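# Stack one keg centred upright on the other keg

## Task

Using the six arms, set one keg standing on top of the other so it is centred on it. The arm feet are fixed at these scene-frame positions in metres, with facing given in degrees counter-clockwise from +x: arm1 at x=+0.42 y=+0.46 z=+0.69 facing -100; arm2 at x=+0.01 y=+0.47 z=+0.61 facing -78; arm3 at x=-0.44 y=+0.52 z=+0.71 facing -97; arm4 at x=-0.59 y=-0.23 z=+0.63 facing +55; arm5 at x=+0.02 y=-0.46 z=+0.73 facing +79; arm6 at x=+0.46 y=-0.52 z=+0.65 facing +105. The stack only counts if it stays in place with no robot supporting it, so at the end every gripper must release and the arms must back away.

## Robot and tools

Robots: six identical i2rt Big YAM arms, named arm1 to arm6. Each has six revolute joints, a two-finger gripper and a wrist camera. A room camera, cam_high, is fixed and belongs to no arm. The hand reaches roughly 1.0 m from the joint1 axis when fully extended. Joints move at different speeds, so the path between two postures may sweep wide.

Frame: one shared scene frame, origin on the floor, +z up. The hand point lies midway between the fingertips; its z axis runs along the fingers and the fingers close along its y axis. Each arm's foot pose is given in the task but is never printed in results.

execute_actions: argument actions is a list holding one action or none. The action is an object keyed by arm name (arm1 ... arm6); under each name goes joints, an object of absolute joint targets (never offsets), each keyed by joint name. Any subset of arms and joints may be named; arms or joints left out may keep pushing toward an earlier target. All named motions start at once and may end at different moments. Ranges and done-tolerances: joint1_rad -2.879 to 2.879 rad (±0.045), rotation about the foot, positive counter-clockwise seen from above, 0 means the arm extends in its foot's facing direction. joint2_rad 0 to 3.141 (±0.14), shoulder, 0 has the upper arm pointing back about level, increasing lifts it up then forward. joint3_rad 0 to 3.019 (±0.09), elbow, 0 folded, increasing opens. joint4_rad -1.692 to 1.57 (±0.055), hand pitch, positive tilts fingers up. joint5_rad -1.57 to 1.57 (±0.03), sideways hand swing, positive toward the arm's right. joint6_rad -2.094 to 2.094 (±0.035), hand roll, positive clockwise viewed from behind. gripper_m 0 to 0.093 metres (±0.003), the fingertip gap; grip force is about 50 to 62 N per pad, sometimes less. One action runs at most 15 s. Optional cameras lists which images to return (arm1_cam_wrist ... arm6_cam_wrist, cam_high, or all); omitted/null/all gives every camera, [] gives none. An unknown key, name or out-of-range number rejects the entire call and nothing moves. An empty actions list only reports state and images.

wait: seconds, 0 to 10. Commands nothing new; returns state and images like an empty action.

zoom_image: camera (one name) and region [x0, y0, x1, y1] in pixels of that camera's most recent full image, top-left origin, at most 504 by 504. Wrist images are 616x616 fisheye; cam_high is 672x504.

read_manual: section "licences" returns URDF licence text only; no motion.

finished_scene: scene number (1 or 2). Ends the current scene permanently after the last command has been held; its result tells whether the goal held and gives the next task. Replying without any tool call also ends things.

Result lines: joint_positions gives current readings. joint_status tells how each commanded motion of the last accepted action ended. off_target: stopped short and may still push. contact_stop or time_out: old target dropped, joint holds where it stopped; but after time_out a joint may keep a target (or one limited to 0.375, 0.375, 0.113, 0.225, 0.075, 0.3 rad from its position for joints 1-6) and keep pushing, and on_its_own lists it; it resumes moving if the way frees. To relieve such pushing, command the joint's reported position. joint command not followed (often with a cause: line) means a self/inter-arm clearance check blocked that arm's joint targets, which show not_followed; the gripper part still runs, and the blocked targets may be retried on later actions until replaced. on_its_own covers what this call did not command; its held at value is the held target, not the actual position. If a result reports a stop, later motion, wait and finished_scene calls in the same reply are skipped. MOTOR HOT appears from 85 °C; at 100 °C an OVER-TEMPERATURE FAULT drops that arm until cooled, and its unfinished keys read limit_stop_at_motor_heat (resend the target). Heat builds while holding loads, even during thinking, and some carries into the next scene.

Cautions: the arms do not halt on contact and can press hard. Two robots pressing hard together ends the run in failure, and a hard collision may too; nothing in the state reports robot-robot contact, and the clearance check can be late and ignores fingers, gripper housings and wrist cameras. Object contact does not count as robot contact. A small target change may not move a joint at all. Loaded joints sag. Avoid drops, slips, slams and forceful pushes, and do not knock kegs over; loose objects may occasionally get nudged by outside pushes. The simulation keeps running while you compose replies, with the robots holding the last command. Finish by opening grippers and retracting all arms away from the stack.

Each tool is called after "Call:" by a JSON object that holds its "api" and its "payload".

## Session

Call:
{"api": "execute_actions", "payload": {"actions": []}}

Scene clock: 0.00 s.
Motor temperatures (°C, as the motors report them): arm1=[21 20 22 20 20 20] | arm2=[21 20 19 20 21 21] | arm3=[20 19 22 21 19 20] | arm4=[21 22 22 20 19 19] | arm5=[20 19 20 18 21 18] | arm6=[21 20 19 20 19 20]
arm1.joint_positions: joint1_rad=+0.339 joint2_rad=+0.554 joint3_rad=+1.391 joint4_rad=-1.330 joint5_rad=+0.095 joint6_rad=-0.391 gripper_m=+0.094
arm1.joint_status: not commanded
arm1.hand: x=+0.4287 y=+0.2499 z=+1.2410 quat_wxyz=(-0.290, -0.444, -0.735, +0.423) (m; scene frame)
arm2.joint_positions: joint1_rad=-0.244 joint2_rad=+0.605 joint3_rad=+1.475 joint4_rad=-1.454 joint5_rad=-0.150 joint6_rad=+0.299 gripper_m=+0.095
arm2.joint_status: not commanded
arm2.hand: x=+0.0196 y=+0.2709 z=+1.1664 quat_wxyz=(-0.418, -0.698, -0.532, +0.232) (m; scene frame)
arm3.joint_positions: joint1_rad=+0.146 joint2_rad=+0.608 joint3_rad=+1.466 joint4_rad=-1.223 joint5_rad=+0.197 joint6_rad=+0.505 gripper_m=+0.095
arm3.joint_status: not commanded
arm3.hand: x=-0.4735 y=+0.2859 z=+1.3086 quat_wxyz=(-0.446, -0.734, -0.378, +0.346) (m; scene frame)
arm4.joint_positions: joint1_rad=-0.417 joint2_rad=+0.561 joint3_rad=+1.335 joint4_rad=-1.427 joint5_rad=-0.066 joint6_rad=-0.510 gripper_m=+0.094
arm4.joint_status: not commanded
arm4.hand: x=-0.4274 y=-0.1124 z=+1.1359 quat_wxyz=(-0.447, +0.464, -0.764, -0.032) (m; scene frame)
arm5.joint_positions: joint1_rad=+0.290 joint2_rad=+0.626 joint3_rad=+1.460 joint4_rad=-1.194 joint5_rad=+0.240 joint6_rad=+0.083 gripper_m=+0.094
arm5.joint_status: not commanded
arm5.hand: x=+0.0360 y=-0.2280 z=+1.3341 quat_wxyz=(-0.442, +0.531, -0.619, -0.373) (m; scene frame)
arm6.joint_positions: joint1_rad=-0.104 joint2_rad=+0.572 joint3_rad=+1.328 joint4_rad=-1.507 joint5_rad=-0.187 joint6_rad=+0.493 gripper_m=+0.094
arm6.joint_status: not commanded
arm6.hand: x=+0.3953 y=-0.3348 z=+1.1379 quat_wxyz=(-0.101, +0.562, -0.719, -0.395) (m; scene frame)
pictures: arm1_cam_wrist, arm2_cam_wrist, arm3_cam_wrist, arm4_cam_wrist, arm5_cam_wrist, arm6_cam_wrist, cam_high
Images, in order (width x height): arm1_cam_wrist 616x616, arm2_cam_wrist 616x616, arm3_cam_wrist 616x616, arm4_cam_wrist 616x616, arm5_cam_wrist 616x616, arm6_cam_wrist 616x616, cam_high 672x504.

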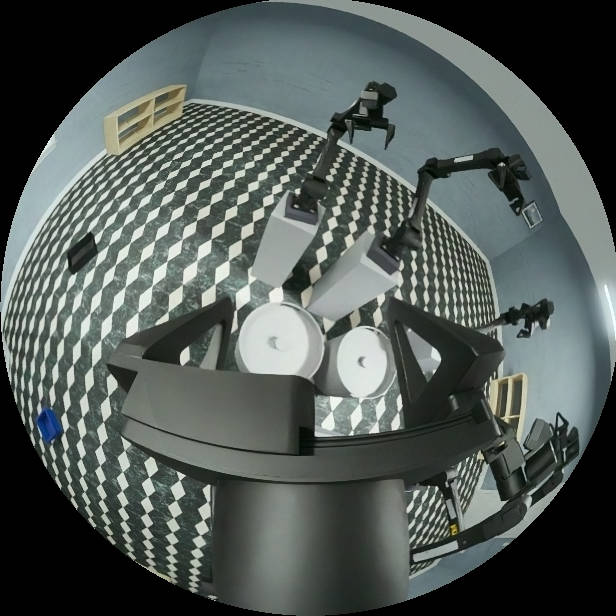

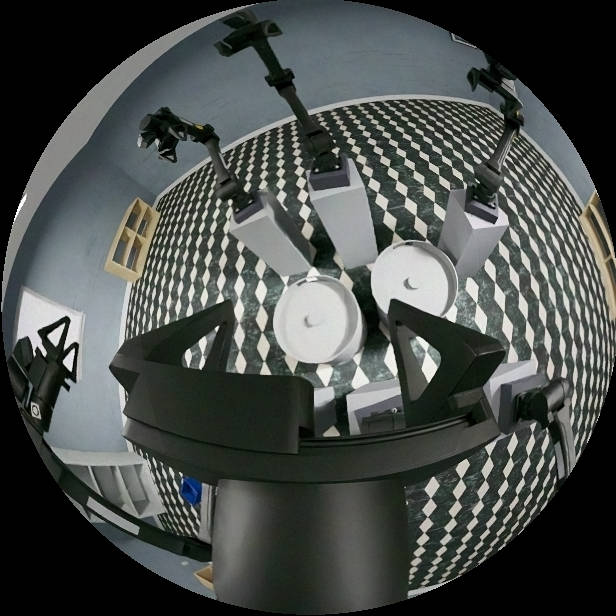

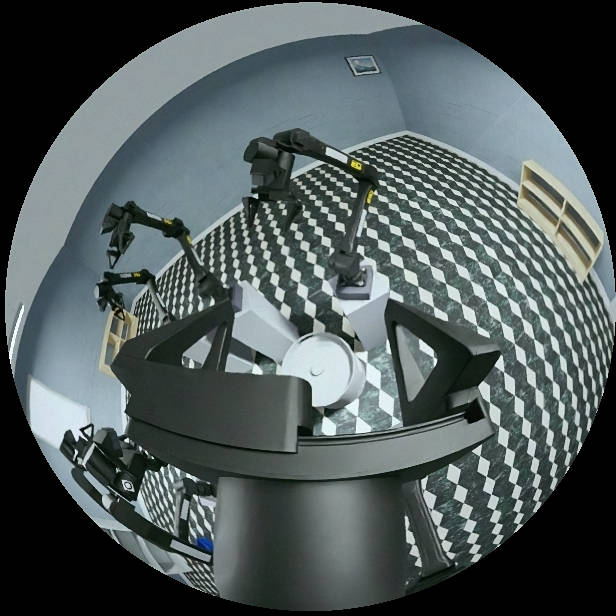

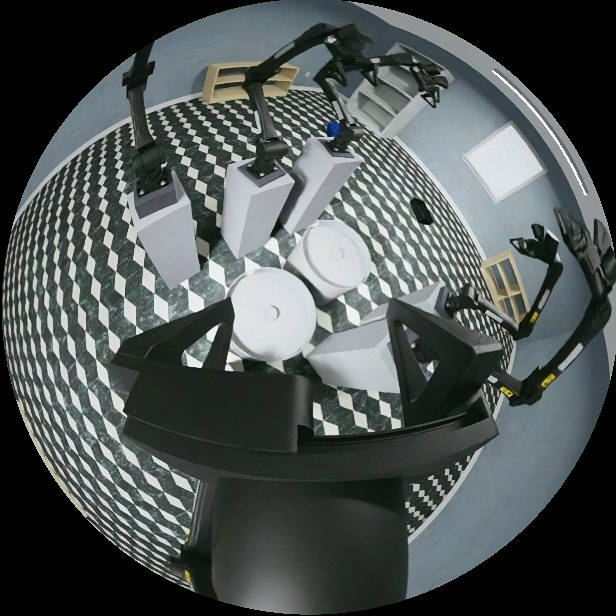

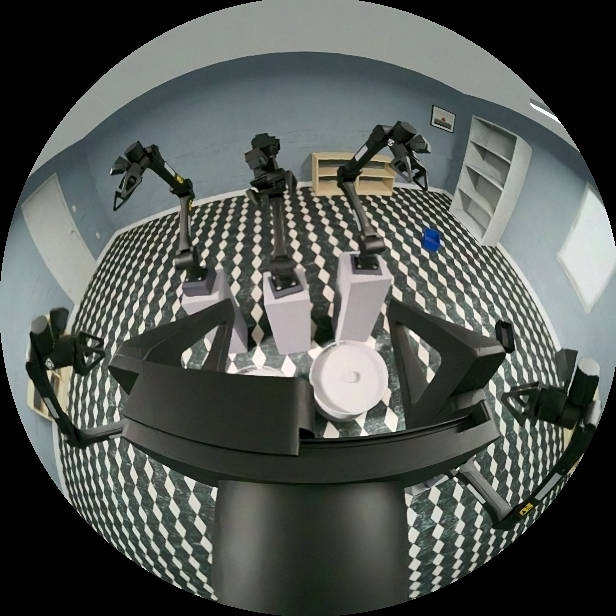

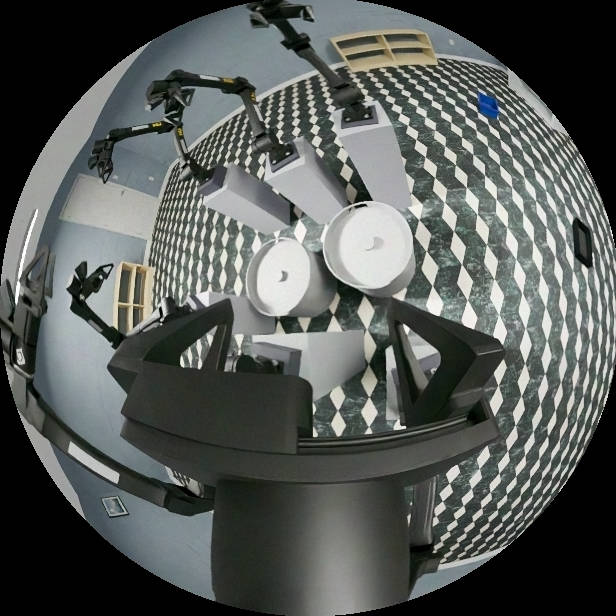

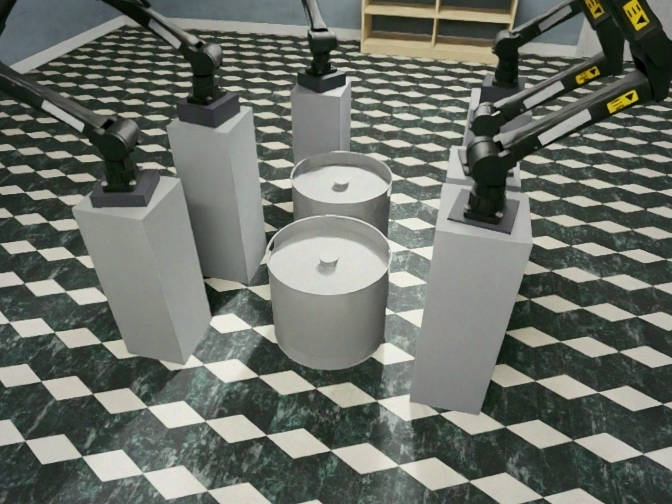

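Call:
{"api": "zoom_image", "payload": {"camera": "cam_high", "region": [200, 130, 460, 390]}}

Call:
{"api": "zoom_image", "payload": {"camera": "arm2_cam_wrist", "region": [240, 200, 480, 400]}}

Region (200, 130, 460, 390) of cam_high's 672x504 image, scaled by 1.938, with more detail than that image has.

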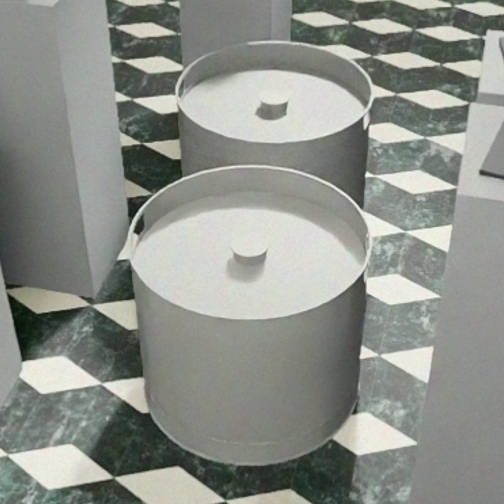

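Region (240, 200, 480, 400) of arm2_cam_wrist's 616x616 image, scaled by 2.100, with more detail than that image has.

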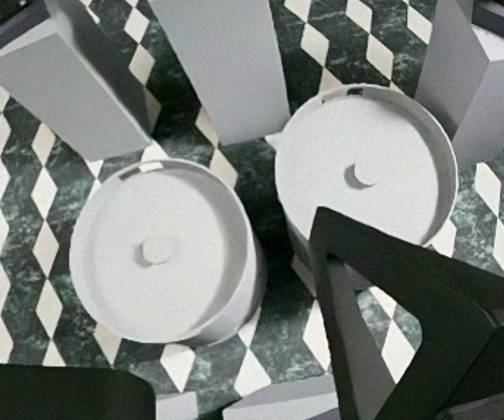

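Call:
{"api": "execute_actions", "payload": {"actions": [{"arm2":{"joints":{"joint1_rad":0.5,"joint2_rad":1.594,"joint3_rad":0.81,"joint4_rad":-0.787,"joint5_rad":0,"joint6_rad":0}},"arm5":{"joints":{"joint1_rad":0.75,"joint2_rad":1.75,"joint3_rad":0.85,"joint4_rad":-0.67,"joint5_rad":0,"joint6_rad":0}}}], "cameras": ["arm2_cam_wrist","arm5_cam_wrist","cam_high"]}}

Scene clock: 14.03 s.
Motor temperatures (°C, as the motors report them): arm1=[21 20 25 20 20 20] | arm2=[21 20 21 20 21 21] | arm3=[20 19 25 21 19 20] | arm4=[21 22 25 20 19 19] | arm5=[20 19 22 18 21 18] | arm6=[21 20 22 20 19 20]
arm1.joint_positions: joint1_rad=+0.339 joint2_rad=+0.554 joint3_rad=+1.391 joint4_rad=-1.330 joint5_rad=+0.095 joint6_rad=-0.391 gripper_m=+0.094
arm1.joint_status: not commanded
arm1.hand: x=+0.4287 y=+0.2499 z=+1.2410 quat_wxyz=(-0.290, -0.444, -0.735, +0.423) (m; scene frame)
arm2.joint_positions: joint1_rad=+0.502 joint2_rad=+1.580 joint3_rad=+0.799 joint4_rad=-0.805 joint5_rad=+0.000 joint6_rad=+0.014 gripper_m=+0.095
arm2.joint_status: all done
arm2.hand: x=+0.2430 y=+0.1943 z=+0.6042 quat_wxyz=(+0.001, -0.427, -0.904, -0.005) (m; scene frame)
arm3.joint_positions: joint1_rad=+0.146 joint2_rad=+0.608 joint3_rad=+1.466 joint4_rad=-1.223 joint5_rad=+0.197 joint6_rad=+0.505 gripper_m=+0.095
arm3.joint_status: not commanded
arm3.hand: x=-0.4735 y=+0.2859 z=+1.3086 quat_wxyz=(-0.446, -0.734, -0.378, +0.346) (m; scene frame)
arm4.joint_positions: joint1_rad=-0.417 joint2_rad=+0.561 joint3_rad=+1.335 joint4_rad=-1.427 joint5_rad=-0.066 joint6_rad=-0.510 gripper_m=+0.094
arm4.joint_status: not commanded
arm4.hand: x=-0.4274 y=-0.1124 z=+1.1359 quat_wxyz=(-0.447, +0.464, -0.764, -0.032) (m; scene frame)
arm5.joint_positions: joint1_rad=+0.754 joint2_rad=+1.742 joint3_rad=+0.829 joint4_rad=-0.681 joint5_rad=+0.001 joint6_rad=+0.014 gripper_m=+0.094
arm5.joint_status: all done
arm5.hand: x=-0.1821 y=-0.1361 z=+0.6730 quat_wxyz=(-0.001, +0.872, -0.490, +0.009) (m; scene frame)
arm6.joint_positions: joint1_rad=-0.104 joint2_rad=+0.572 joint3_rad=+1.328 joint4_rad=-1.507 joint5_rad=-0.187 joint6_rad=+0.493 gripper_m=+0.094
arm6.joint_status: not commanded
arm6.hand: x=+0.3953 y=-0.3348 z=+1.1379 quat_wxyz=(-0.101, +0.562, -0.719, -0.395) (m; scene frame)
pictures: arm2_cam_wrist, arm5_cam_wrist, cam_high
Images, in order (width x height): arm2_cam_wrist 616x616, arm5_cam_wrist 616x616, cam_high 672x504.

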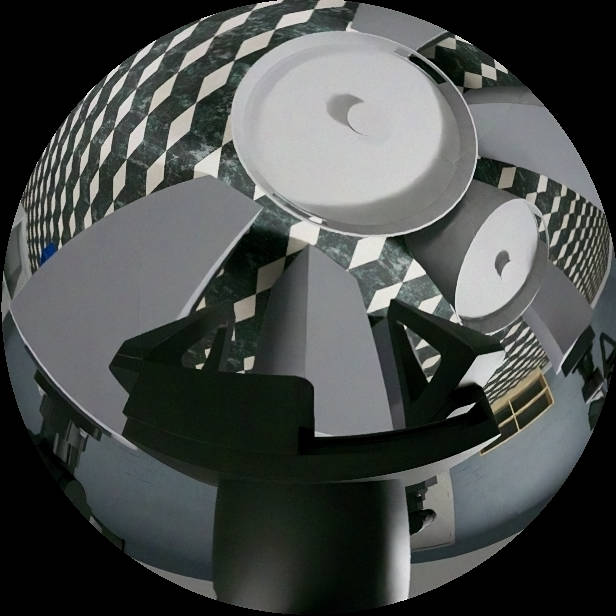

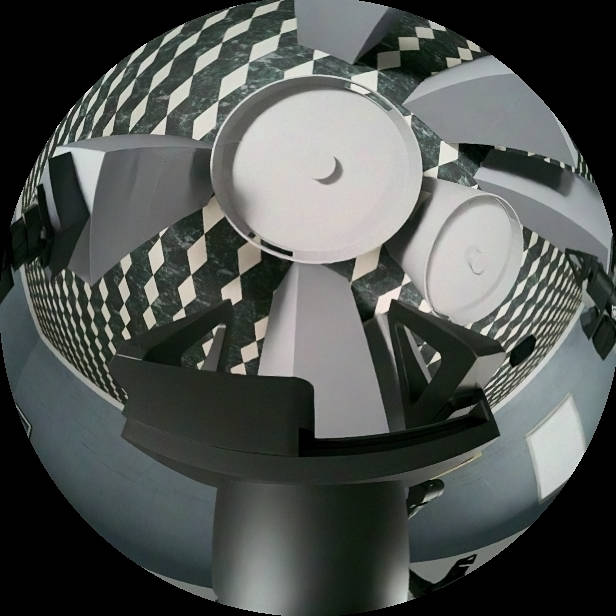

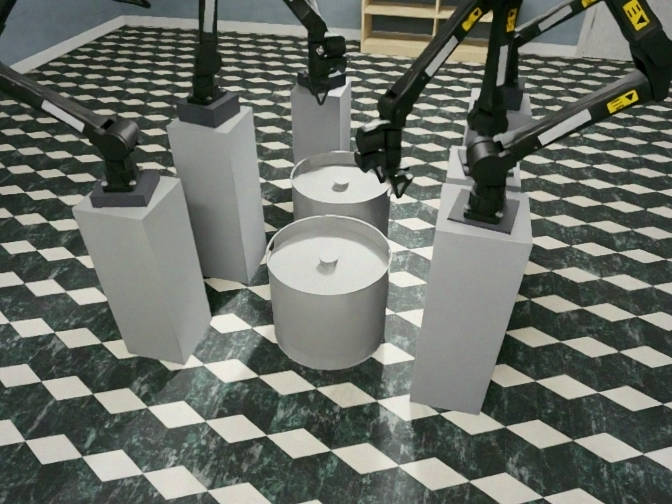

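Call:
{"api": "execute_actions", "payload": {"actions": [{"arm2":{"joints":{"joint1_rad":0.457,"joint2_rad":2.068,"joint3_rad":0.72,"joint4_rad":-0.217,"joint6_rad":1.88}},"arm5":{"joints":{"joint1_rad":-0.682,"joint2_rad":2.475,"joint3_rad":1.12,"joint4_rad":-0.208,"joint6_rad":0.35}}}], "cameras": []}}

Call:
{"api": "execute_actions", "payload": {"actions": [], "cameras": ["arm2_cam_wrist","arm5_cam_wrist","cam_high"]}}

Scene clock: 29.73 s.
Motor temperatures (°C, as the motors report them): arm1=[21 20 27 21 20 20] | arm2=[21 20 21 20 21 21] | arm3=[20 19 26 21 19 20] | arm4=[21 22 27 20 19 19] | arm5=[20 19 23 18 21 18] | arm6=[21 20 23 20 19 21]
arm1.joint_positions: joint1_rad=+0.339 joint2_rad=+0.554 joint3_rad=+1.391 joint4_rad=-1.330 joint5_rad=+0.095 joint6_rad=-0.391 gripper_m=+0.094
arm1.joint_status: not commanded
arm1.hand: x=+0.4287 y=+0.2499 z=+1.2410 quat_wxyz=(-0.290, -0.444, -0.735, +0.423) (m; scene frame)
arm2.joint_positions: joint1_rad=+0.460 joint2_rad=+2.059 joint3_rad=+0.720 joint4_rad=-0.234 joint5_rad=+0.000 joint6_rad=+1.866 gripper_m=+0.095
arm2.joint_status: all done
arm2.hand: x=+0.2248 y=+0.1956 z=+0.4255 quat_wxyz=(-0.001, -0.983, -0.182, -0.006) (m; scene frame)
arm3.joint_positions: joint1_rad=+0.146 joint2_rad=+0.608 joint3_rad=+1.466 joint4_rad=-1.223 joint5_rad=+0.197 joint6_rad=+0.505 gripper_m=+0.095
arm3.joint_status: not commanded
arm3.hand: x=-0.4735 y=+0.2859 z=+1.3086 quat_wxyz=(-0.446, -0.734, -0.378, +0.346) (m; scene frame)
arm4.joint_positions: joint1_rad=-0.417 joint2_rad=+0.561 joint3_rad=+1.335 joint4_rad=-1.427 joint5_rad=-0.066 joint6_rad=-0.510 gripper_m=+0.094
arm4.joint_status: not commanded
arm4.hand: x=-0.4274 y=-0.1124 z=+1.1359 quat_wxyz=(-0.447, +0.464, -0.764, -0.032) (m; scene frame)
arm5.joint_positions: joint1_rad=-0.685 joint2_rad=+2.482 joint3_rad=+1.119 joint4_rad=-0.214 joint5_rad=+0.002 joint6_rad=+0.337 gripper_m=+0.094
arm5.joint_status: all done
arm5.hand: x=+0.3605 y=-0.1760 z=+0.4199 quat_wxyz=(-0.001, +0.177, -0.984, -0.003) (m; scene frame)
arm6.joint_positions: joint1_rad=-0.104 joint2_rad=+0.572 joint3_rad=+1.328 joint4_rad=-1.507 joint5_rad=-0.187 joint6_rad=+0.493 gripper_m=+0.094
arm6.joint_status: not commanded
arm6.hand: x=+0.3953 y=-0.3348 z=+1.1379 quat_wxyz=(-0.101, +0.562, -0.719, -0.395) (m; scene frame)
pictures: none
No camera images: the call's "cameras" was empty. Leave "cameras" out to get every camera's image.

Scene clock: 29.73 s.
Motor temperatures (°C, as the motors report them): arm1=[21 20 27 21 20 20] | arm2=[21 20 21 20 21 21] | arm3=[20 19 26 21 19 20] | arm4=[21 22 27 20 19 19] | arm5=[20 19 23 18 21 18] | arm6=[21 20 23 20 19 21]
arm1.joint_positions: joint1_rad=+0.339 joint2_rad=+0.554 joint3_rad=+1.391 joint4_rad=-1.330 joint5_rad=+0.095 joint6_rad=-0.391 gripper_m=+0.094
arm1.joint_status: not commanded
arm1.hand: x=+0.4287 y=+0.2499 z=+1.2410 quat_wxyz=(-0.290, -0.444, -0.735, +0.423) (m; scene frame)
arm2.joint_positions: joint1_rad=+0.460 joint2_rad=+2.059 joint3_rad=+0.720 joint4_rad=-0.234 joint5_rad=+0.000 joint6_rad=+1.866 gripper_m=+0.095
arm2.joint_status: all done
arm2.hand: x=+0.2248 y=+0.1956 z=+0.4255 quat_wxyz=(-0.001, -0.983, -0.182, -0.006) (m; scene frame)
arm3.joint_positions: joint1_rad=+0.146 joint2_rad=+0.608 joint3_rad=+1.466 joint4_rad=-1.223 joint5_rad=+0.197 joint6_rad=+0.505 gripper_m=+0.095
arm3.joint_status: not commanded
arm3.hand: x=-0.4735 y=+0.2859 z=+1.3086 quat_wxyz=(-0.446, -0.734, -0.378, +0.346) (m; scene frame)
arm4.joint_positions: joint1_rad=-0.417 joint2_rad=+0.561 joint3_rad=+1.335 joint4_rad=-1.427 joint5_rad=-0.066 joint6_rad=-0.510 gripper_m=+0.094
arm4.joint_status: not commanded
arm4.hand: x=-0.4274 y=-0.1124 z=+1.1359 quat_wxyz=(-0.447, +0.464, -0.764, -0.032) (m; scene frame)
arm5.joint_positions: joint1_rad=-0.685 joint2_rad=+2.482 joint3_rad=+1.119 joint4_rad=-0.214 joint5_rad=+0.002 joint6_rad=+0.337 gripper_m=+0.094
arm5.joint_status: all done
arm5.hand: x=+0.3605 y=-0.1760 z=+0.4199 quat_wxyz=(-0.001, +0.177, -0.984, -0.003) (m; scene frame)
arm6.joint_positions: joint1_rad=-0.104 joint2_rad=+0.572 joint3_rad=+1.328 joint4_rad=-1.507 joint5_rad=-0.187 joint6_rad=+0.493 gripper_m=+0.094
arm6.joint_status: not commanded
arm6.hand: x=+0.3953 y=-0.3348 z=+1.1379 quat_wxyz=(-0.101, +0.562, -0.719, -0.395) (m; scene frame)
pictures: arm2_cam_wrist, arm5_cam_wrist, cam_high
Images, in order (width x height): arm2_cam_wrist 616x616, arm5_cam_wrist 616x616, cam_high 672x504.

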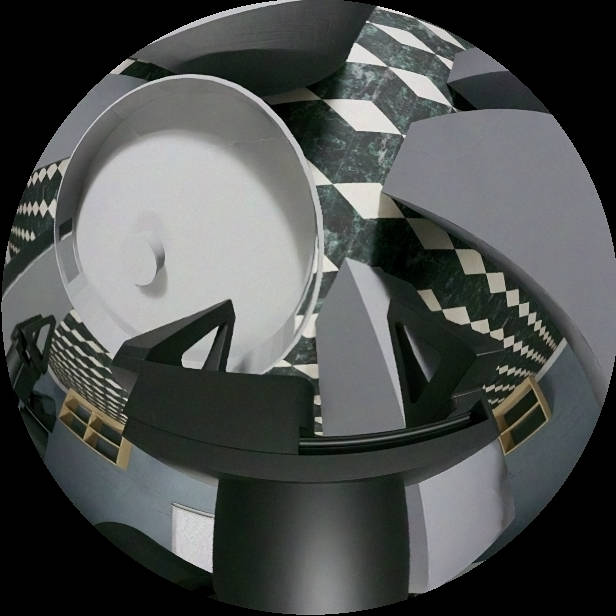

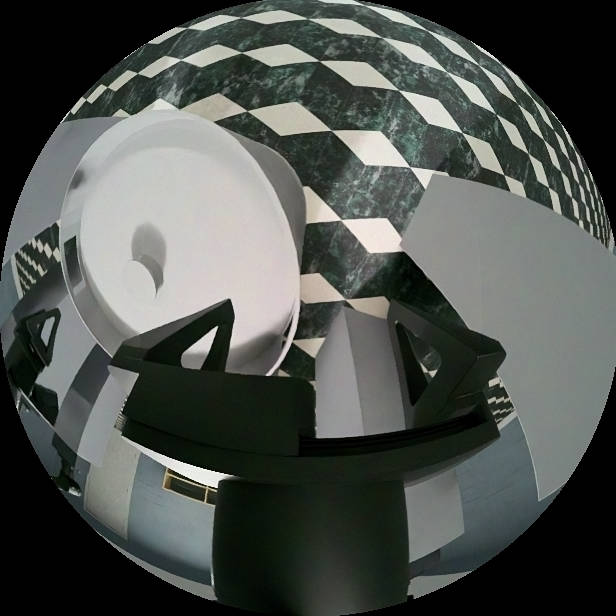

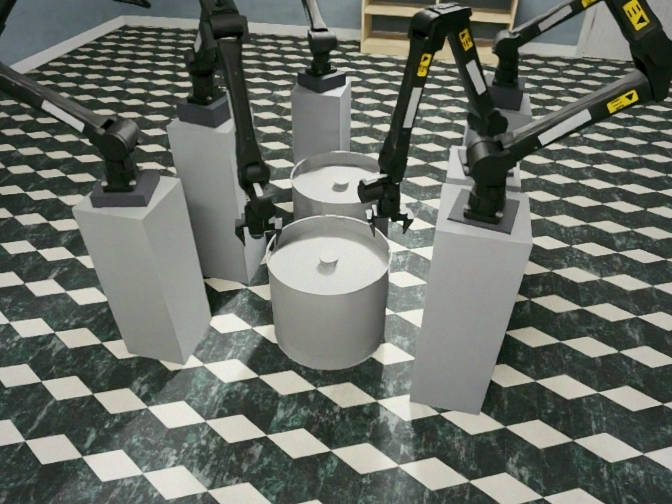

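Call:
{"api": "execute_actions", "payload": {"actions": [{"arm2":{"joints":{"joint1_rad":0.418,"joint2_rad":2.382,"joint3_rad":0.785,"joint4_rad":0.035}},"arm5":{"joints":{"joint1_rad":-0.645,"joint2_rad":2.721,"joint3_rad":1.24,"joint4_rad":-0.08,"joint6_rad":0.40}}}], "cameras": ["arm2_cam_wrist","arm5_cam_wrist","cam_high"]}}

Scene clock: 36.93 s.
Motor temperatures (°C, as the motors report them): arm1=[21 20 27 21 20 20] | arm2=[21 21 20 20 21 21] | arm3=[20 19 26 21 19 20] | arm4=[21 22 28 20 19 19] | arm5=[20 20 22 18 21 18] | arm6=[21 20 24 20 19 21]
arm1.joint_positions: joint1_rad=+0.339 joint2_rad=+0.554 joint3_rad=+1.391 joint4_rad=-1.330 joint5_rad=+0.095 joint6_rad=-0.391 gripper_m=+0.094
arm1.joint_status: not commanded
arm1.hand: x=+0.4287 y=+0.2499 z=+1.2410 quat_wxyz=(-0.290, -0.444, -0.735, +0.423) (m; scene frame)
arm2.joint_positions: joint1_rad=+0.421 joint2_rad=+2.382 joint3_rad=+0.782 joint4_rad=+0.019 joint5_rad=-0.001 joint6_rad=+1.867 gripper_m=+0.095
arm2.joint_status: all done
arm2.hand: x=+0.2053 y=+0.2018 z=+0.3240 quat_wxyz=(+0.003, -0.987, -0.162, -0.004) (m; scene frame)
arm3.joint_positions: joint1_rad=+0.146 joint2_rad=+0.608 joint3_rad=+1.466 joint4_rad=-1.223 joint5_rad=+0.197 joint6_rad=+0.505 gripper_m=+0.095
arm3.joint_status: not commanded
arm3.hand: x=-0.4735 y=+0.2859 z=+1.3086 quat_wxyz=(-0.446, -0.734, -0.378, +0.346) (m; scene frame)
arm4.joint_positions: joint1_rad=-0.417 joint2_rad=+0.561 joint3_rad=+1.335 joint4_rad=-1.427 joint5_rad=-0.066 joint6_rad=-0.510 gripper_m=+0.094
arm4.joint_status: not commanded
arm4.hand: x=-0.4274 y=-0.1124 z=+1.1359 quat_wxyz=(-0.447, +0.464, -0.764, -0.032) (m; scene frame)
arm5.joint_positions: joint1_rad=-0.647 joint2_rad=+2.726 joint3_rad=+1.232 joint4_rad=-0.084 joint5_rad=+0.002 joint6_rad=+0.386 gripper_m=+0.094
arm5.joint_status: all done
arm5.hand: x=+0.3373 y=-0.1734 z=+0.3249 quat_wxyz=(+0.000, +0.171, -0.985, -0.003) (m; scene frame)
arm6.joint_positions: joint1_rad=-0.104 joint2_rad=+0.572 joint3_rad=+1.328 joint4_rad=-1.507 joint5_rad=-0.187 joint6_rad=+0.493 gripper_m=+0.094
arm6.joint_status: not commanded
arm6.hand: x=+0.3953 y=-0.3348 z=+1.1379 quat_wxyz=(-0.101, +0.562, -0.719, -0.395) (m; scene frame)
pictures: arm2_cam_wrist, arm5_cam_wrist, cam_high
Images, in order (width x height): arm2_cam_wrist 616x616, arm5_cam_wrist 616x616, cam_high 672x504.

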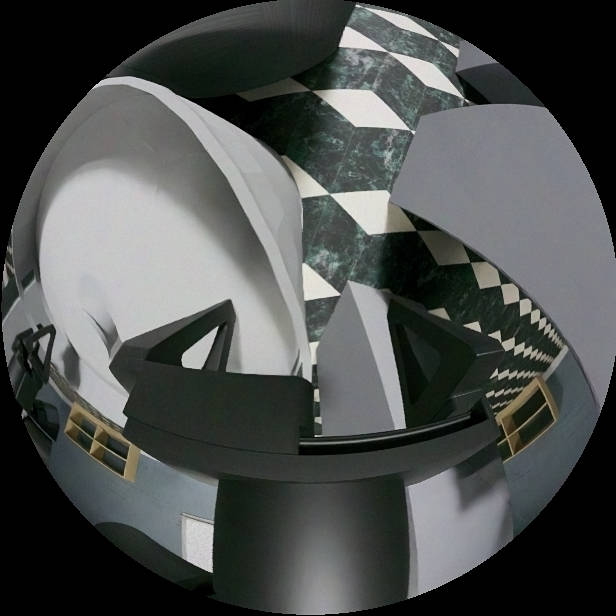

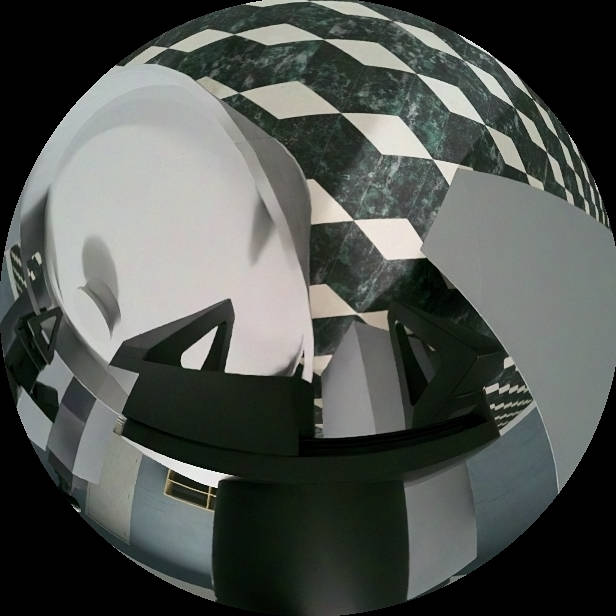

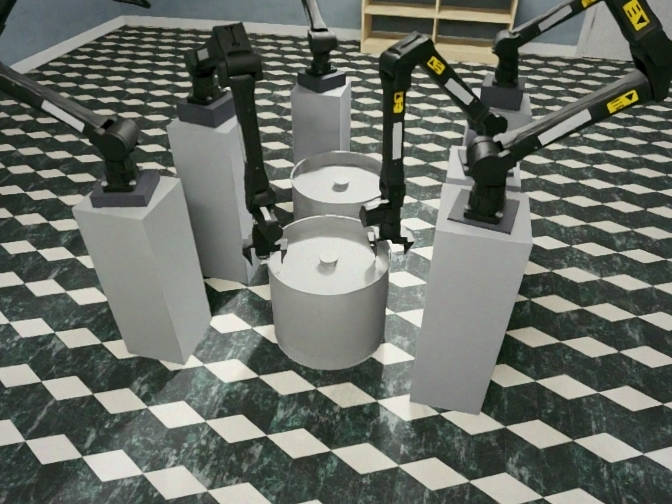

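Call:
{"api": "execute_actions", "payload": {"actions": [{"arm2":{"joints":{"gripper_m":0}},"arm5":{"joints":{"gripper_m":0}}}], "cameras": []}}

Call:
{"api": "execute_actions", "payload": {"actions": [{"arm2":{"joints":{"joint2_rad":2.127,"joint3_rad":0.701,"joint4_rad":-0.155}},"arm5":{"joints":{"joint2_rad":2.521,"joint3_rad":1.104,"joint4_rad":-0.16}}}], "cameras": ["arm2_cam_wrist","arm5_cam_wrist","cam_high"]}}

Scene clock: 41.07 s.
Motor temperatures (°C, as the motors report them): arm1=[21 20 28 21 20 20] | arm2=[21 21 20 20 21 21] | arm3=[20 19 26 21 19 20] | arm4=[21 22 28 20 19 19] | arm5=[20 20 22 18 21 18] | arm6=[21 20 24 20 19 21]
arm1.joint_positions: joint1_rad=+0.339 joint2_rad=+0.554 joint3_rad=+1.391 joint4_rad=-1.330 joint5_rad=+0.095 joint6_rad=-0.391 gripper_m=+0.094
arm1.joint_status: not commanded
arm1.hand: x=+0.4287 y=+0.2499 z=+1.2410 quat_wxyz=(-0.290, -0.444, -0.735, +0.423) (m; scene frame)
arm2.joint_positions: joint1_rad=+0.422 joint2_rad=+2.382 joint3_rad=+0.784 joint4_rad=+0.030 joint5_rad=+0.004 joint6_rad=+1.822 gripper_m=+0.003
arm2.joint_status: all done
arm2.hand: x=+0.2071 y=+0.1981 z=+0.3240 quat_wxyz=(-0.004, -0.983, -0.185, -0.005) (m; scene frame)
arm3.joint_positions: joint1_rad=+0.146 joint2_rad=+0.608 joint3_rad=+1.466 joint4_rad=-1.223 joint5_rad=+0.197 joint6_rad=+0.505 gripper_m=+0.095
arm3.joint_status: not commanded
arm3.hand: x=-0.4735 y=+0.2859 z=+1.3086 quat_wxyz=(-0.446, -0.734, -0.378, +0.346) (m; scene frame)
arm4.joint_positions: joint1_rad=-0.417 joint2_rad=+0.561 joint3_rad=+1.335 joint4_rad=-1.427 joint5_rad=-0.066 joint6_rad=-0.510 gripper_m=+0.094
arm4.joint_status: not commanded
arm4.hand: x=-0.4274 y=-0.1124 z=+1.1359 quat_wxyz=(-0.447, +0.464, -0.764, -0.032) (m; scene frame)
arm5.joint_positions: joint1_rad=-0.645 joint2_rad=+2.726 joint3_rad=+1.233 joint4_rad=-0.084 joint5_rad=-0.004 joint6_rad=+0.375 gripper_m=+0.002
arm5.joint_status: all done
arm5.hand: x=+0.3367 y=-0.1715 z=+0.3249 quat_wxyz=(+0.001, +0.178, -0.984, -0.006) (m; scene frame)
arm6.joint_positions: joint1_rad=-0.104 joint2_rad=+0.572 joint3_rad=+1.328 joint4_rad=-1.507 joint5_rad=-0.187 joint6_rad=+0.493 gripper_m=+0.094
arm6.joint_status: not commanded
arm6.hand: x=+0.3953 y=-0.3348 z=+1.1379 quat_wxyz=(-0.101, +0.562, -0.719, -0.395) (m; scene frame)
pictures: none
No camera images: the call's "cameras" was empty. Leave "cameras" out to get every camera's image.

Scene clock: 43.23 s.
Motor temperatures (°C, as the motors report them): arm1=[21 20 28 21 20 20] | arm2=[21 21 20 20 21 21] | arm3=[20 19 26 21 19 20] | arm4=[21 22 28 20 19 19] | arm5=[20 21 22 18 22 18] | arm6=[21 20 24 20 19 21]
arm1.joint_positions: joint1_rad=+0.339 joint2_rad=+0.554 joint3_rad=+1.391 joint4_rad=-1.330 joint5_rad=+0.095 joint6_rad=-0.391 gripper_m=+0.094
arm1.joint_status: not commanded
arm1.hand: x=+0.4287 y=+0.2499 z=+1.2410 quat_wxyz=(-0.290, -0.444, -0.735, +0.423) (m; scene frame)
arm2.joint_positions: joint1_rad=+0.399 joint2_rad=+2.291 joint3_rad=+0.769 joint4_rad=-0.076 joint5_rad=+0.009 joint6_rad=+1.878 gripper_m=+0.002
arm2.joint_status: joint2_rad time_out (moved -0.091 of -0.255); joint4_rad time_out (moved -0.107 of -0.185); the others done
arm2.on_its_own: joint2_rad reads +2.291 and still pushes toward +2.127 since a time_out; joint4_rad reads -0.076 and still pushes toward -0.155 since a time_out
arm2.hand: x=+0.2004 y=+0.1927 z=+0.3526 quat_wxyz=(+0.009, -0.989, -0.146, +0.004) (m; scene frame)
arm3.joint_positions: joint1_rad=+0.146 joint2_rad=+0.608 joint3_rad=+1.466 joint4_rad=-1.223 joint5_rad=+0.197 joint6_rad=+0.505 gripper_m=+0.095
arm3.joint_status: not commanded
arm3.hand: x=-0.4735 y=+0.2859 z=+1.3086 quat_wxyz=(-0.446, -0.734, -0.378, +0.346) (m; scene frame)
arm4.joint_positions: joint1_rad=-0.417 joint2_rad=+0.561 joint3_rad=+1.335 joint4_rad=-1.427 joint5_rad=-0.066 joint6_rad=-0.510 gripper_m=+0.094
arm4.joint_status: not commanded
arm4.hand: x=-0.4274 y=-0.1124 z=+1.1359 quat_wxyz=(-0.447, +0.464, -0.764, -0.032) (m; scene frame)
arm5.joint_positions: joint1_rad=-0.622 joint2_rad=+2.701 joint3_rad=+1.149 joint4_rad=-0.104 joint5_rad=-0.039 joint6_rad=+0.464 gripper_m=+0.002
arm5.joint_status: joint2_rad time_out (moved -0.026 of -0.205); joint4_rad time_out (moved -0.020 of -0.076); the others done
arm5.on_its_own: joint2_rad reads +2.701 and still pushes toward +2.521 since a time_out; joint4_rad reads -0.104 and still pushes toward -0.160 since a time_out
arm5.hand: x=+0.2936 y=-0.1903 z=+0.3340 quat_wxyz=(+0.043, +0.145, -0.989, +0.003) (m; scene frame)
arm6.joint_positions: joint1_rad=-0.104 joint2_rad=+0.572 joint3_rad=+1.328 joint4_rad=-1.507 joint5_rad=-0.187 joint6_rad=+0.493 gripper_m=+0.094
arm6.joint_status: not commanded
arm6.hand: x=+0.3953 y=-0.3348 z=+1.1379 quat_wxyz=(-0.101, +0.562, -0.719, -0.395) (m; scene frame)
pictures: arm2_cam_wrist, arm5_cam_wrist, cam_high
Images, in order (width x height): arm2_cam_wrist 616x616, arm5_cam_wrist 616x616, cam_high 672x504.

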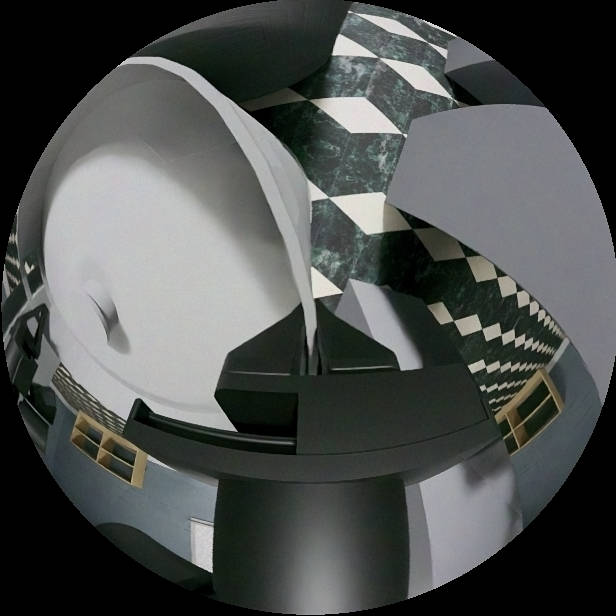

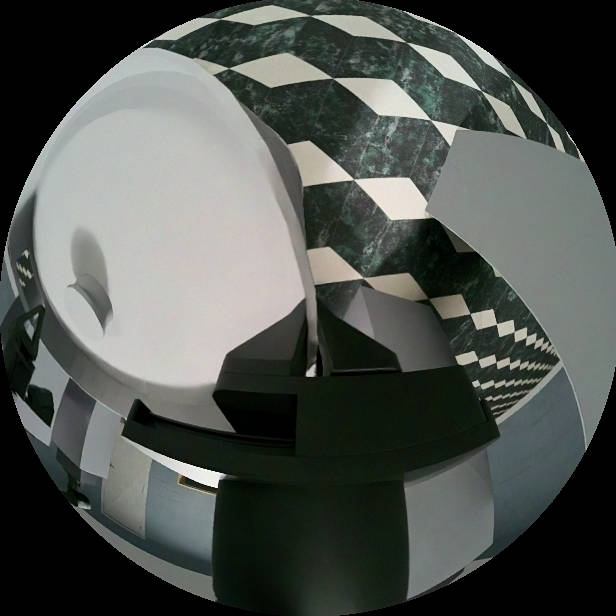

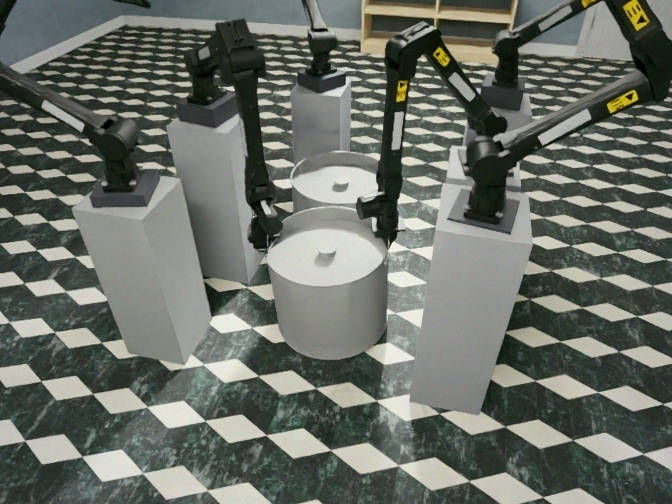

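Call:
{"api": "execute_actions", "payload": {"actions": [{"arm2":{"joints":{"joint2_rad":1.73,"joint3_rad":0.71,"joint4_rad":-0.35,"joint6_rad":1.83}},"arm5":{"joints":{"joint2_rad":2.12,"joint3_rad":1.05,"joint4_rad":-0.26,"joint6_rad":0.38}}}], "cameras": ["cam_high"]}}

Scene clock: 50.10 s.
Motor temperatures (°C, as the motors report them): arm1=[21 20 28 21 20 20] | arm2=[21 22 20 20 22 21] | arm3=[20 19 26 21 19 20] | arm4=[21 22 28 20 19 19] | arm5=[20 23 22 18 22 19] | arm6=[21 20 24 20 19 21]
arm1.joint_positions: joint1_rad=+0.339 joint2_rad=+0.554 joint3_rad=+1.391 joint4_rad=-1.330 joint5_rad=+0.095 joint6_rad=-0.391 gripper_m=+0.094
arm1.joint_status: not commanded
arm1.hand: x=+0.4287 y=+0.2499 z=+1.2410 quat_wxyz=(-0.290, -0.444, -0.735, +0.423) (m; scene frame)
arm2.joint_positions: joint1_rad=+0.418 joint2_rad=+1.888 joint3_rad=+0.663 joint4_rad=-0.320 joint5_rad=+0.004 joint6_rad=+1.822 gripper_m=+0.002
arm2.joint_status: joint2_rad time_out (moved -0.403 of -0.561); the others done
arm2.on_its_own: joint2_rad reads +1.888 and still pushes toward +1.730 since a time_out
arm2.hand: x=+0.2084 y=+0.1919 z=+0.4738 quat_wxyz=(-0.015, -0.983, -0.183, -0.010) (m; scene frame)
arm3.joint_positions: joint1_rad=+0.146 joint2_rad=+0.608 joint3_rad=+1.466 joint4_rad=-1.223 joint5_rad=+0.197 joint6_rad=+0.505 gripper_m=+0.095
arm3.joint_status: not commanded
arm3.hand: x=-0.4735 y=+0.2859 z=+1.3086 quat_wxyz=(-0.446, -0.734, -0.378, +0.346) (m; scene frame)
arm4.joint_positions: joint1_rad=-0.417 joint2_rad=+0.561 joint3_rad=+1.335 joint4_rad=-1.427 joint5_rad=-0.066 joint6_rad=-0.510 gripper_m=+0.094
arm4.joint_status: not commanded
arm4.hand: x=-0.4274 y=-0.1124 z=+1.1359 quat_wxyz=(-0.447, +0.464, -0.764, -0.032) (m; scene frame)
arm5.joint_positions: joint1_rad=-0.648 joint2_rad=+2.336 joint3_rad=+1.003 joint4_rad=-0.256 joint5_rad=-0.012 joint6_rad=+0.385 gripper_m=+0.002
arm5.joint_status: joint2_rad time_out (moved -0.365 of -0.581); the others done
arm5.on_its_own: joint2_rad reads +2.336 and still pushes toward +2.120 since a time_out
arm5.hand: x=+0.3326 y=-0.1763 z=+0.4701 quat_wxyz=(+0.007, +0.171, -0.985, -0.006) (m; scene frame)
arm6.joint_positions: joint1_rad=-0.104 joint2_rad=+0.572 joint3_rad=+1.328 joint4_rad=-1.507 joint5_rad=-0.187 joint6_rad=+0.493 gripper_m=+0.094
arm6.joint_status: not commanded
arm6.hand: x=+0.3953 y=-0.3348 z=+1.1379 quat_wxyz=(-0.101, +0.562, -0.719, -0.395) (m; scene frame)
pictures: cam_high
Images, in order (width x height): cam_high 672x504.

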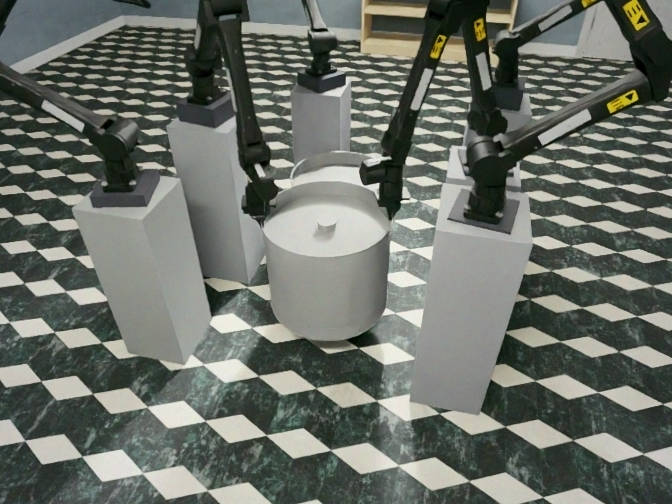

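Call:
{"api": "execute_actions", "payload": {"actions": [{"arm2":{"joints":{"joint2_rad":1.352,"joint3_rad":0.815,"joint4_rad":-0.79}},"arm5":{"joints":{"joint2_rad":1.77,"joint3_rad":1.02,"joint4_rad":-0.525}}}], "cameras": ["cam_high"]}}

Scene clock: 55.60 s.
Motor temperatures (°C, as the motors report them): arm1=[21 20 28 21 20 20] | arm2=[21 23 21 20 22 21] | arm3=[20 19 27 21 19 20] | arm4=[21 22 28 20 19 19] | arm5=[20 24 22 18 22 18] | arm6=[21 20 25 20 19 21]
arm1.joint_positions: joint1_rad=+0.339 joint2_rad=+0.554 joint3_rad=+1.391 joint4_rad=-1.330 joint5_rad=+0.095 joint6_rad=-0.391 gripper_m=+0.094
arm1.joint_status: not commanded
arm1.hand: x=+0.4287 y=+0.2499 z=+1.2410 quat_wxyz=(-0.290, -0.444, -0.735, +0.423) (m; scene frame)
arm2.joint_positions: joint1_rad=+0.416 joint2_rad=+1.493 joint3_rad=+0.707 joint4_rad=-0.756 joint5_rad=+0.006 joint6_rad=+1.816 gripper_m=+0.002
arm2.joint_status: joint2_rad time_out (moved -0.395 of -0.536); joint3_rad time_out (moved +0.043 of +0.152); the others done
arm2.on_its_own: joint2_rad reads +1.493 and still pushes toward +1.352 since a time_out; joint3_rad reads +0.707 and still pushes toward +0.815 since a time_out
arm2.hand: x=+0.2038 y=+0.1942 z=+0.6070 quat_wxyz=(-0.016, -0.983, -0.185, -0.009) (m; scene frame)
arm3.joint_positions: joint1_rad=+0.146 joint2_rad=+0.608 joint3_rad=+1.466 joint4_rad=-1.223 joint5_rad=+0.197 joint6_rad=+0.505 gripper_m=+0.095
arm3.joint_status: not commanded
arm3.hand: x=-0.4735 y=+0.2859 z=+1.3086 quat_wxyz=(-0.446, -0.734, -0.378, +0.346) (m; scene frame)
arm4.joint_positions: joint1_rad=-0.417 joint2_rad=+0.561 joint3_rad=+1.335 joint4_rad=-1.427 joint5_rad=-0.066 joint6_rad=-0.510 gripper_m=+0.094
arm4.joint_status: not commanded
arm4.hand: x=-0.4274 y=-0.1124 z=+1.1359 quat_wxyz=(-0.447, +0.464, -0.764, -0.032) (m; scene frame)
arm5.joint_positions: joint1_rad=-0.642 joint2_rad=+1.986 joint3_rad=+0.928 joint4_rad=-0.520 joint5_rad=-0.015 joint6_rad=+0.388 gripper_m=+0.002
arm5.joint_status: joint2_rad time_out (moved -0.350 of -0.566); joint3_rad time_out (moved -0.075 of +0.017); the others done
arm5.on_its_own: joint2_rad reads +1.986 and still pushes toward +1.770 since a time_out; joint3_rad reads +0.928 and still pushes toward +1.020 since a time_out
arm5.hand: x=+0.3325 y=-0.1734 z=+0.6014 quat_wxyz=(+0.004, +0.173, -0.985, -0.011) (m; scene frame)
arm6.joint_positions: joint1_rad=-0.104 joint2_rad=+0.572 joint3_rad=+1.328 joint4_rad=-1.507 joint5_rad=-0.187 joint6_rad=+0.493 gripper_m=+0.094
arm6.joint_status: not commanded
arm6.hand: x=+0.3953 y=-0.3348 z=+1.1379 quat_wxyz=(-0.101, +0.562, -0.719, -0.395) (m; scene frame)
pictures: cam_high
Images, in order (width x height): cam_high 672x504.

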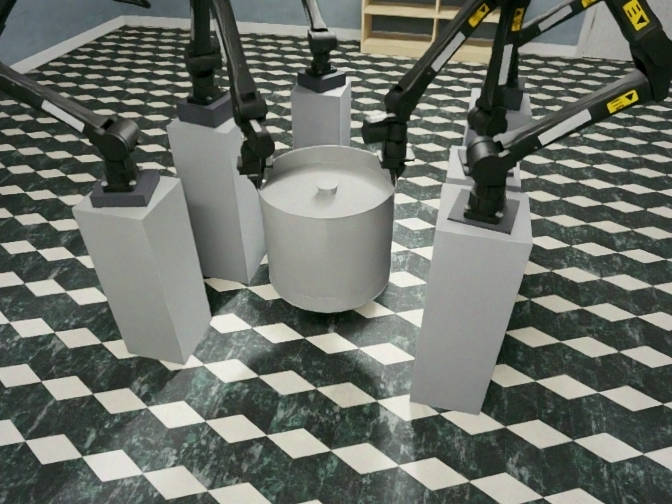

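Call:
{"api": "execute_actions", "payload": {"actions": [{"arm2":{"joints":{"joint2_rad":1.135,"joint3_rad":1.04,"joint4_rad":-1.21}},"arm5":{"joints":{"joint2_rad":1.48,"joint3_rad":1.12,"joint4_rad":-0.865}}}], "cameras": ["cam_high"]}}

Scene clock: 61.13 s.
Motor temperatures (°C, as the motors report them): arm1=[21 20 28 21 20 20] | arm2=[21 23 26 20 22 21] | arm3=[20 19 27 21 19 20] | arm4=[21 22 28 20 19 19] | arm5=[20 25 25 18 22 18] | arm6=[21 20 25 20 20 21]
arm1.joint_positions: joint1_rad=+0.339 joint2_rad=+0.554 joint3_rad=+1.391 joint4_rad=-1.330 joint5_rad=+0.095 joint6_rad=-0.391 gripper_m=+0.094
arm1.joint_status: not commanded
arm1.hand: x=+0.4287 y=+0.2499 z=+1.2410 quat_wxyz=(-0.290, -0.444, -0.735, +0.423) (m; scene frame)
arm2.joint_positions: joint1_rad=+0.411 joint2_rad=+1.269 joint3_rad=+0.862 joint4_rad=-1.132 joint5_rad=+0.015 joint6_rad=+1.829 gripper_m=+0.002
arm2.joint_status: joint3_rad time_out (moved +0.155 of +0.333); joint4_rad time_out (moved -0.377 of -0.454); the others done
arm2.on_its_own: joint3_rad reads +0.862 and still pushes toward +0.975 since a time_out; joint4_rad reads -1.132 and still pushes toward -1.210 since a time_out
arm2.hand: x=+0.1974 y=+0.1963 z=+0.7249 quat_wxyz=(-0.019, -0.984, -0.176, -0.006) (m; scene frame)
arm3.joint_positions: joint1_rad=+0.146 joint2_rad=+0.608 joint3_rad=+1.466 joint4_rad=-1.223 joint5_rad=+0.197 joint6_rad=+0.505 gripper_m=+0.095
arm3.joint_status: not commanded
arm3.hand: x=-0.4735 y=+0.2859 z=+1.3086 quat_wxyz=(-0.446, -0.734, -0.378, +0.346) (m; scene frame)
arm4.joint_positions: joint1_rad=-0.417 joint2_rad=+0.561 joint3_rad=+1.335 joint4_rad=-1.427 joint5_rad=-0.066 joint6_rad=-0.510 gripper_m=+0.094
arm4.joint_status: not commanded
arm4.hand: x=-0.4274 y=-0.1124 z=+1.1359 quat_wxyz=(-0.447, +0.464, -0.764, -0.032) (m; scene frame)
arm5.joint_positions: joint1_rad=-0.631 joint2_rad=+1.698 joint3_rad=+0.952 joint4_rad=-0.845 joint5_rad=-0.022 joint6_rad=+0.416 gripper_m=+0.002
arm5.joint_status: joint2_rad time_out (moved -0.288 of -0.506); joint3_rad time_out (moved +0.024 of +0.192); the others done
arm5.on_its_own: joint2_rad reads +1.698 and still pushes toward +1.480 since a time_out; joint3_rad reads +0.952 and still pushes toward +1.072 since a time_out
arm5.hand: x=+0.3208 y=-0.1773 z=+0.7228 quat_wxyz=(+0.012, +0.164, -0.986, -0.010) (m; scene frame)
arm6.joint_positions: joint1_rad=-0.104 joint2_rad=+0.572 joint3_rad=+1.328 joint4_rad=-1.507 joint5_rad=-0.187 joint6_rad=+0.493 gripper_m=+0.094
arm6.joint_status: not commanded
arm6.hand: x=+0.3953 y=-0.3348 z=+1.1379 quat_wxyz=(-0.101, +0.562, -0.719, -0.395) (m; scene frame)
pictures: cam_high
Images, in order (width x height): cam_high 672x504.

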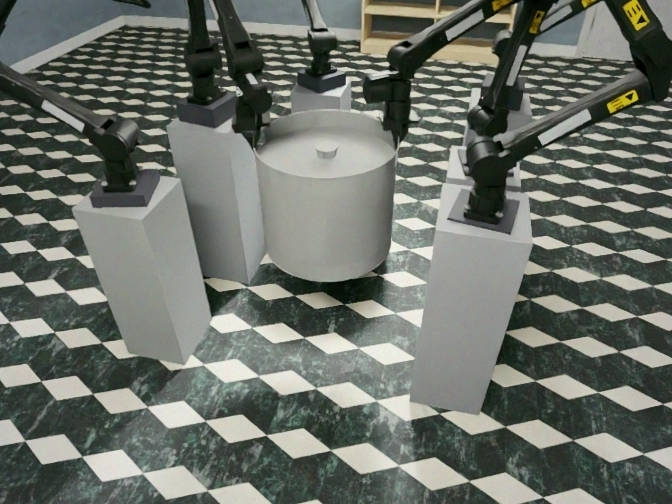

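Call:
{"api": "execute_actions", "payload": {"actions": [{"arm2":{"joints":{"joint1_rad":-0.086,"joint2_rad":1.03,"joint3_rad":1.02,"joint4_rad":-1.23,"joint6_rad":1.32}},"arm5":{"joints":{"joint1_rad":-0.339,"joint2_rad":1.22,"joint3_rad":0.82,"joint4_rad":-0.85,"joint6_rad":0.69}}}], "cameras": ["cam_high","arm4_cam_wrist"]}}

Scene clock: 68.47 s.
Motor temperatures (°C, as the motors report them): arm1=[21 20 29 21 20 20] | arm2=[21 23 30 20 22 21] | arm3=[20 19 27 21 19 20] | arm4=[21 22 29 20 19 19] | arm5=[20 24 28 18 22 18] | arm6=[21 20 25 20 20 21]
arm1.joint_positions: joint1_rad=+0.339 joint2_rad=+0.554 joint3_rad=+1.391 joint4_rad=-1.330 joint5_rad=+0.095 joint6_rad=-0.391 gripper_m=+0.094
arm1.joint_status: not commanded
arm1.hand: x=+0.4287 y=+0.2499 z=+1.2410 quat_wxyz=(-0.290, -0.444, -0.735, +0.423) (m; scene frame)
arm2.joint_positions: joint1_rad=-0.091 joint2_rad=+1.180 joint3_rad=+0.840 joint4_rad=-1.200 joint5_rad=-0.004 joint6_rad=+1.329 gripper_m=+0.003
arm2.joint_status: joint2_rad time_out (moved -0.090 of -0.239); joint3_rad time_out (moved -0.022 of +0.158); the others done
arm2.on_its_own: joint2_rad reads +1.180 and still pushes toward +1.030 since a time_out; joint3_rad reads +0.840 and still pushes toward +0.971 since a time_out
arm2.hand: x=+0.0425 y=+0.1642 z=+0.7409 quat_wxyz=(-0.017, -0.984, -0.175, -0.007) (m; scene frame)
arm3.joint_positions: joint1_rad=+0.146 joint2_rad=+0.608 joint3_rad=+1.466 joint4_rad=-1.223 joint5_rad=+0.197 joint6_rad=+0.505 gripper_m=+0.095
arm3.joint_status: not commanded
arm3.hand: x=-0.4735 y=+0.2859 z=+1.3086 quat_wxyz=(-0.446, -0.734, -0.378, +0.346) (m; scene frame)
arm4.joint_positions: joint1_rad=-0.417 joint2_rad=+0.561 joint3_rad=+1.335 joint4_rad=-1.427 joint5_rad=-0.066 joint6_rad=-0.510 gripper_m=+0.094
arm4.joint_status: not commanded
arm4.hand: x=-0.4274 y=-0.1124 z=+1.1359 quat_wxyz=(-0.447, +0.464, -0.764, -0.032) (m; scene frame)
arm5.joint_positions: joint1_rad=-0.342 joint2_rad=+1.382 joint3_rad=+0.628 joint4_rad=-0.825 joint5_rad=-0.014 joint6_rad=+0.715 gripper_m=+0.003
arm5.joint_status: joint2_rad time_out (moved -0.316 of -0.478); joint3_rad time_out (moved -0.324 of -0.132); the others done
arm5.on_its_own: joint2_rad reads +1.382 and still pushes toward +1.220 since a time_out; joint3_rad reads +0.628 and still pushes toward +0.755 since a time_out
arm5.hand: x=+0.1684 y=-0.2064 z=+0.7374 quat_wxyz=(+0.005, +0.159, -0.987, -0.007) (m; scene frame)
arm6.joint_positions: joint1_rad=-0.104 joint2_rad=+0.572 joint3_rad=+1.328 joint4_rad=-1.507 joint5_rad=-0.187 joint6_rad=+0.493 gripper_m=+0.094
arm6.joint_status: not commanded
arm6.hand: x=+0.3953 y=-0.3348 z=+1.1379 quat_wxyz=(-0.101, +0.562, -0.719, -0.395) (m; scene frame)
pictures: arm4_cam_wrist, cam_high
Images, in order (width x height): arm4_cam_wrist 616x616, cam_high 672x504.

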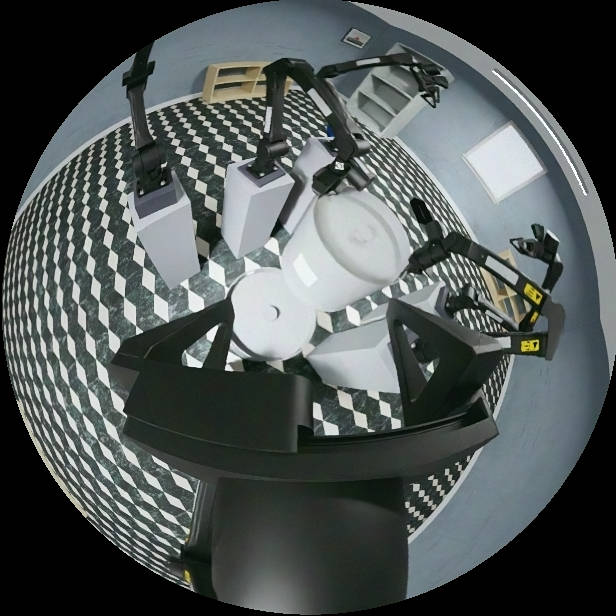

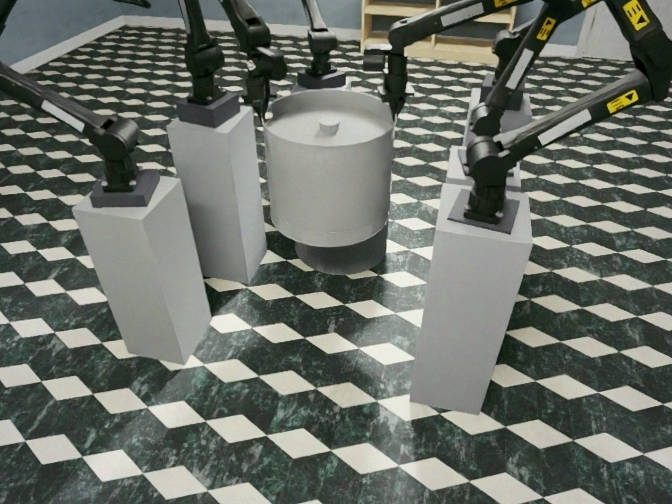

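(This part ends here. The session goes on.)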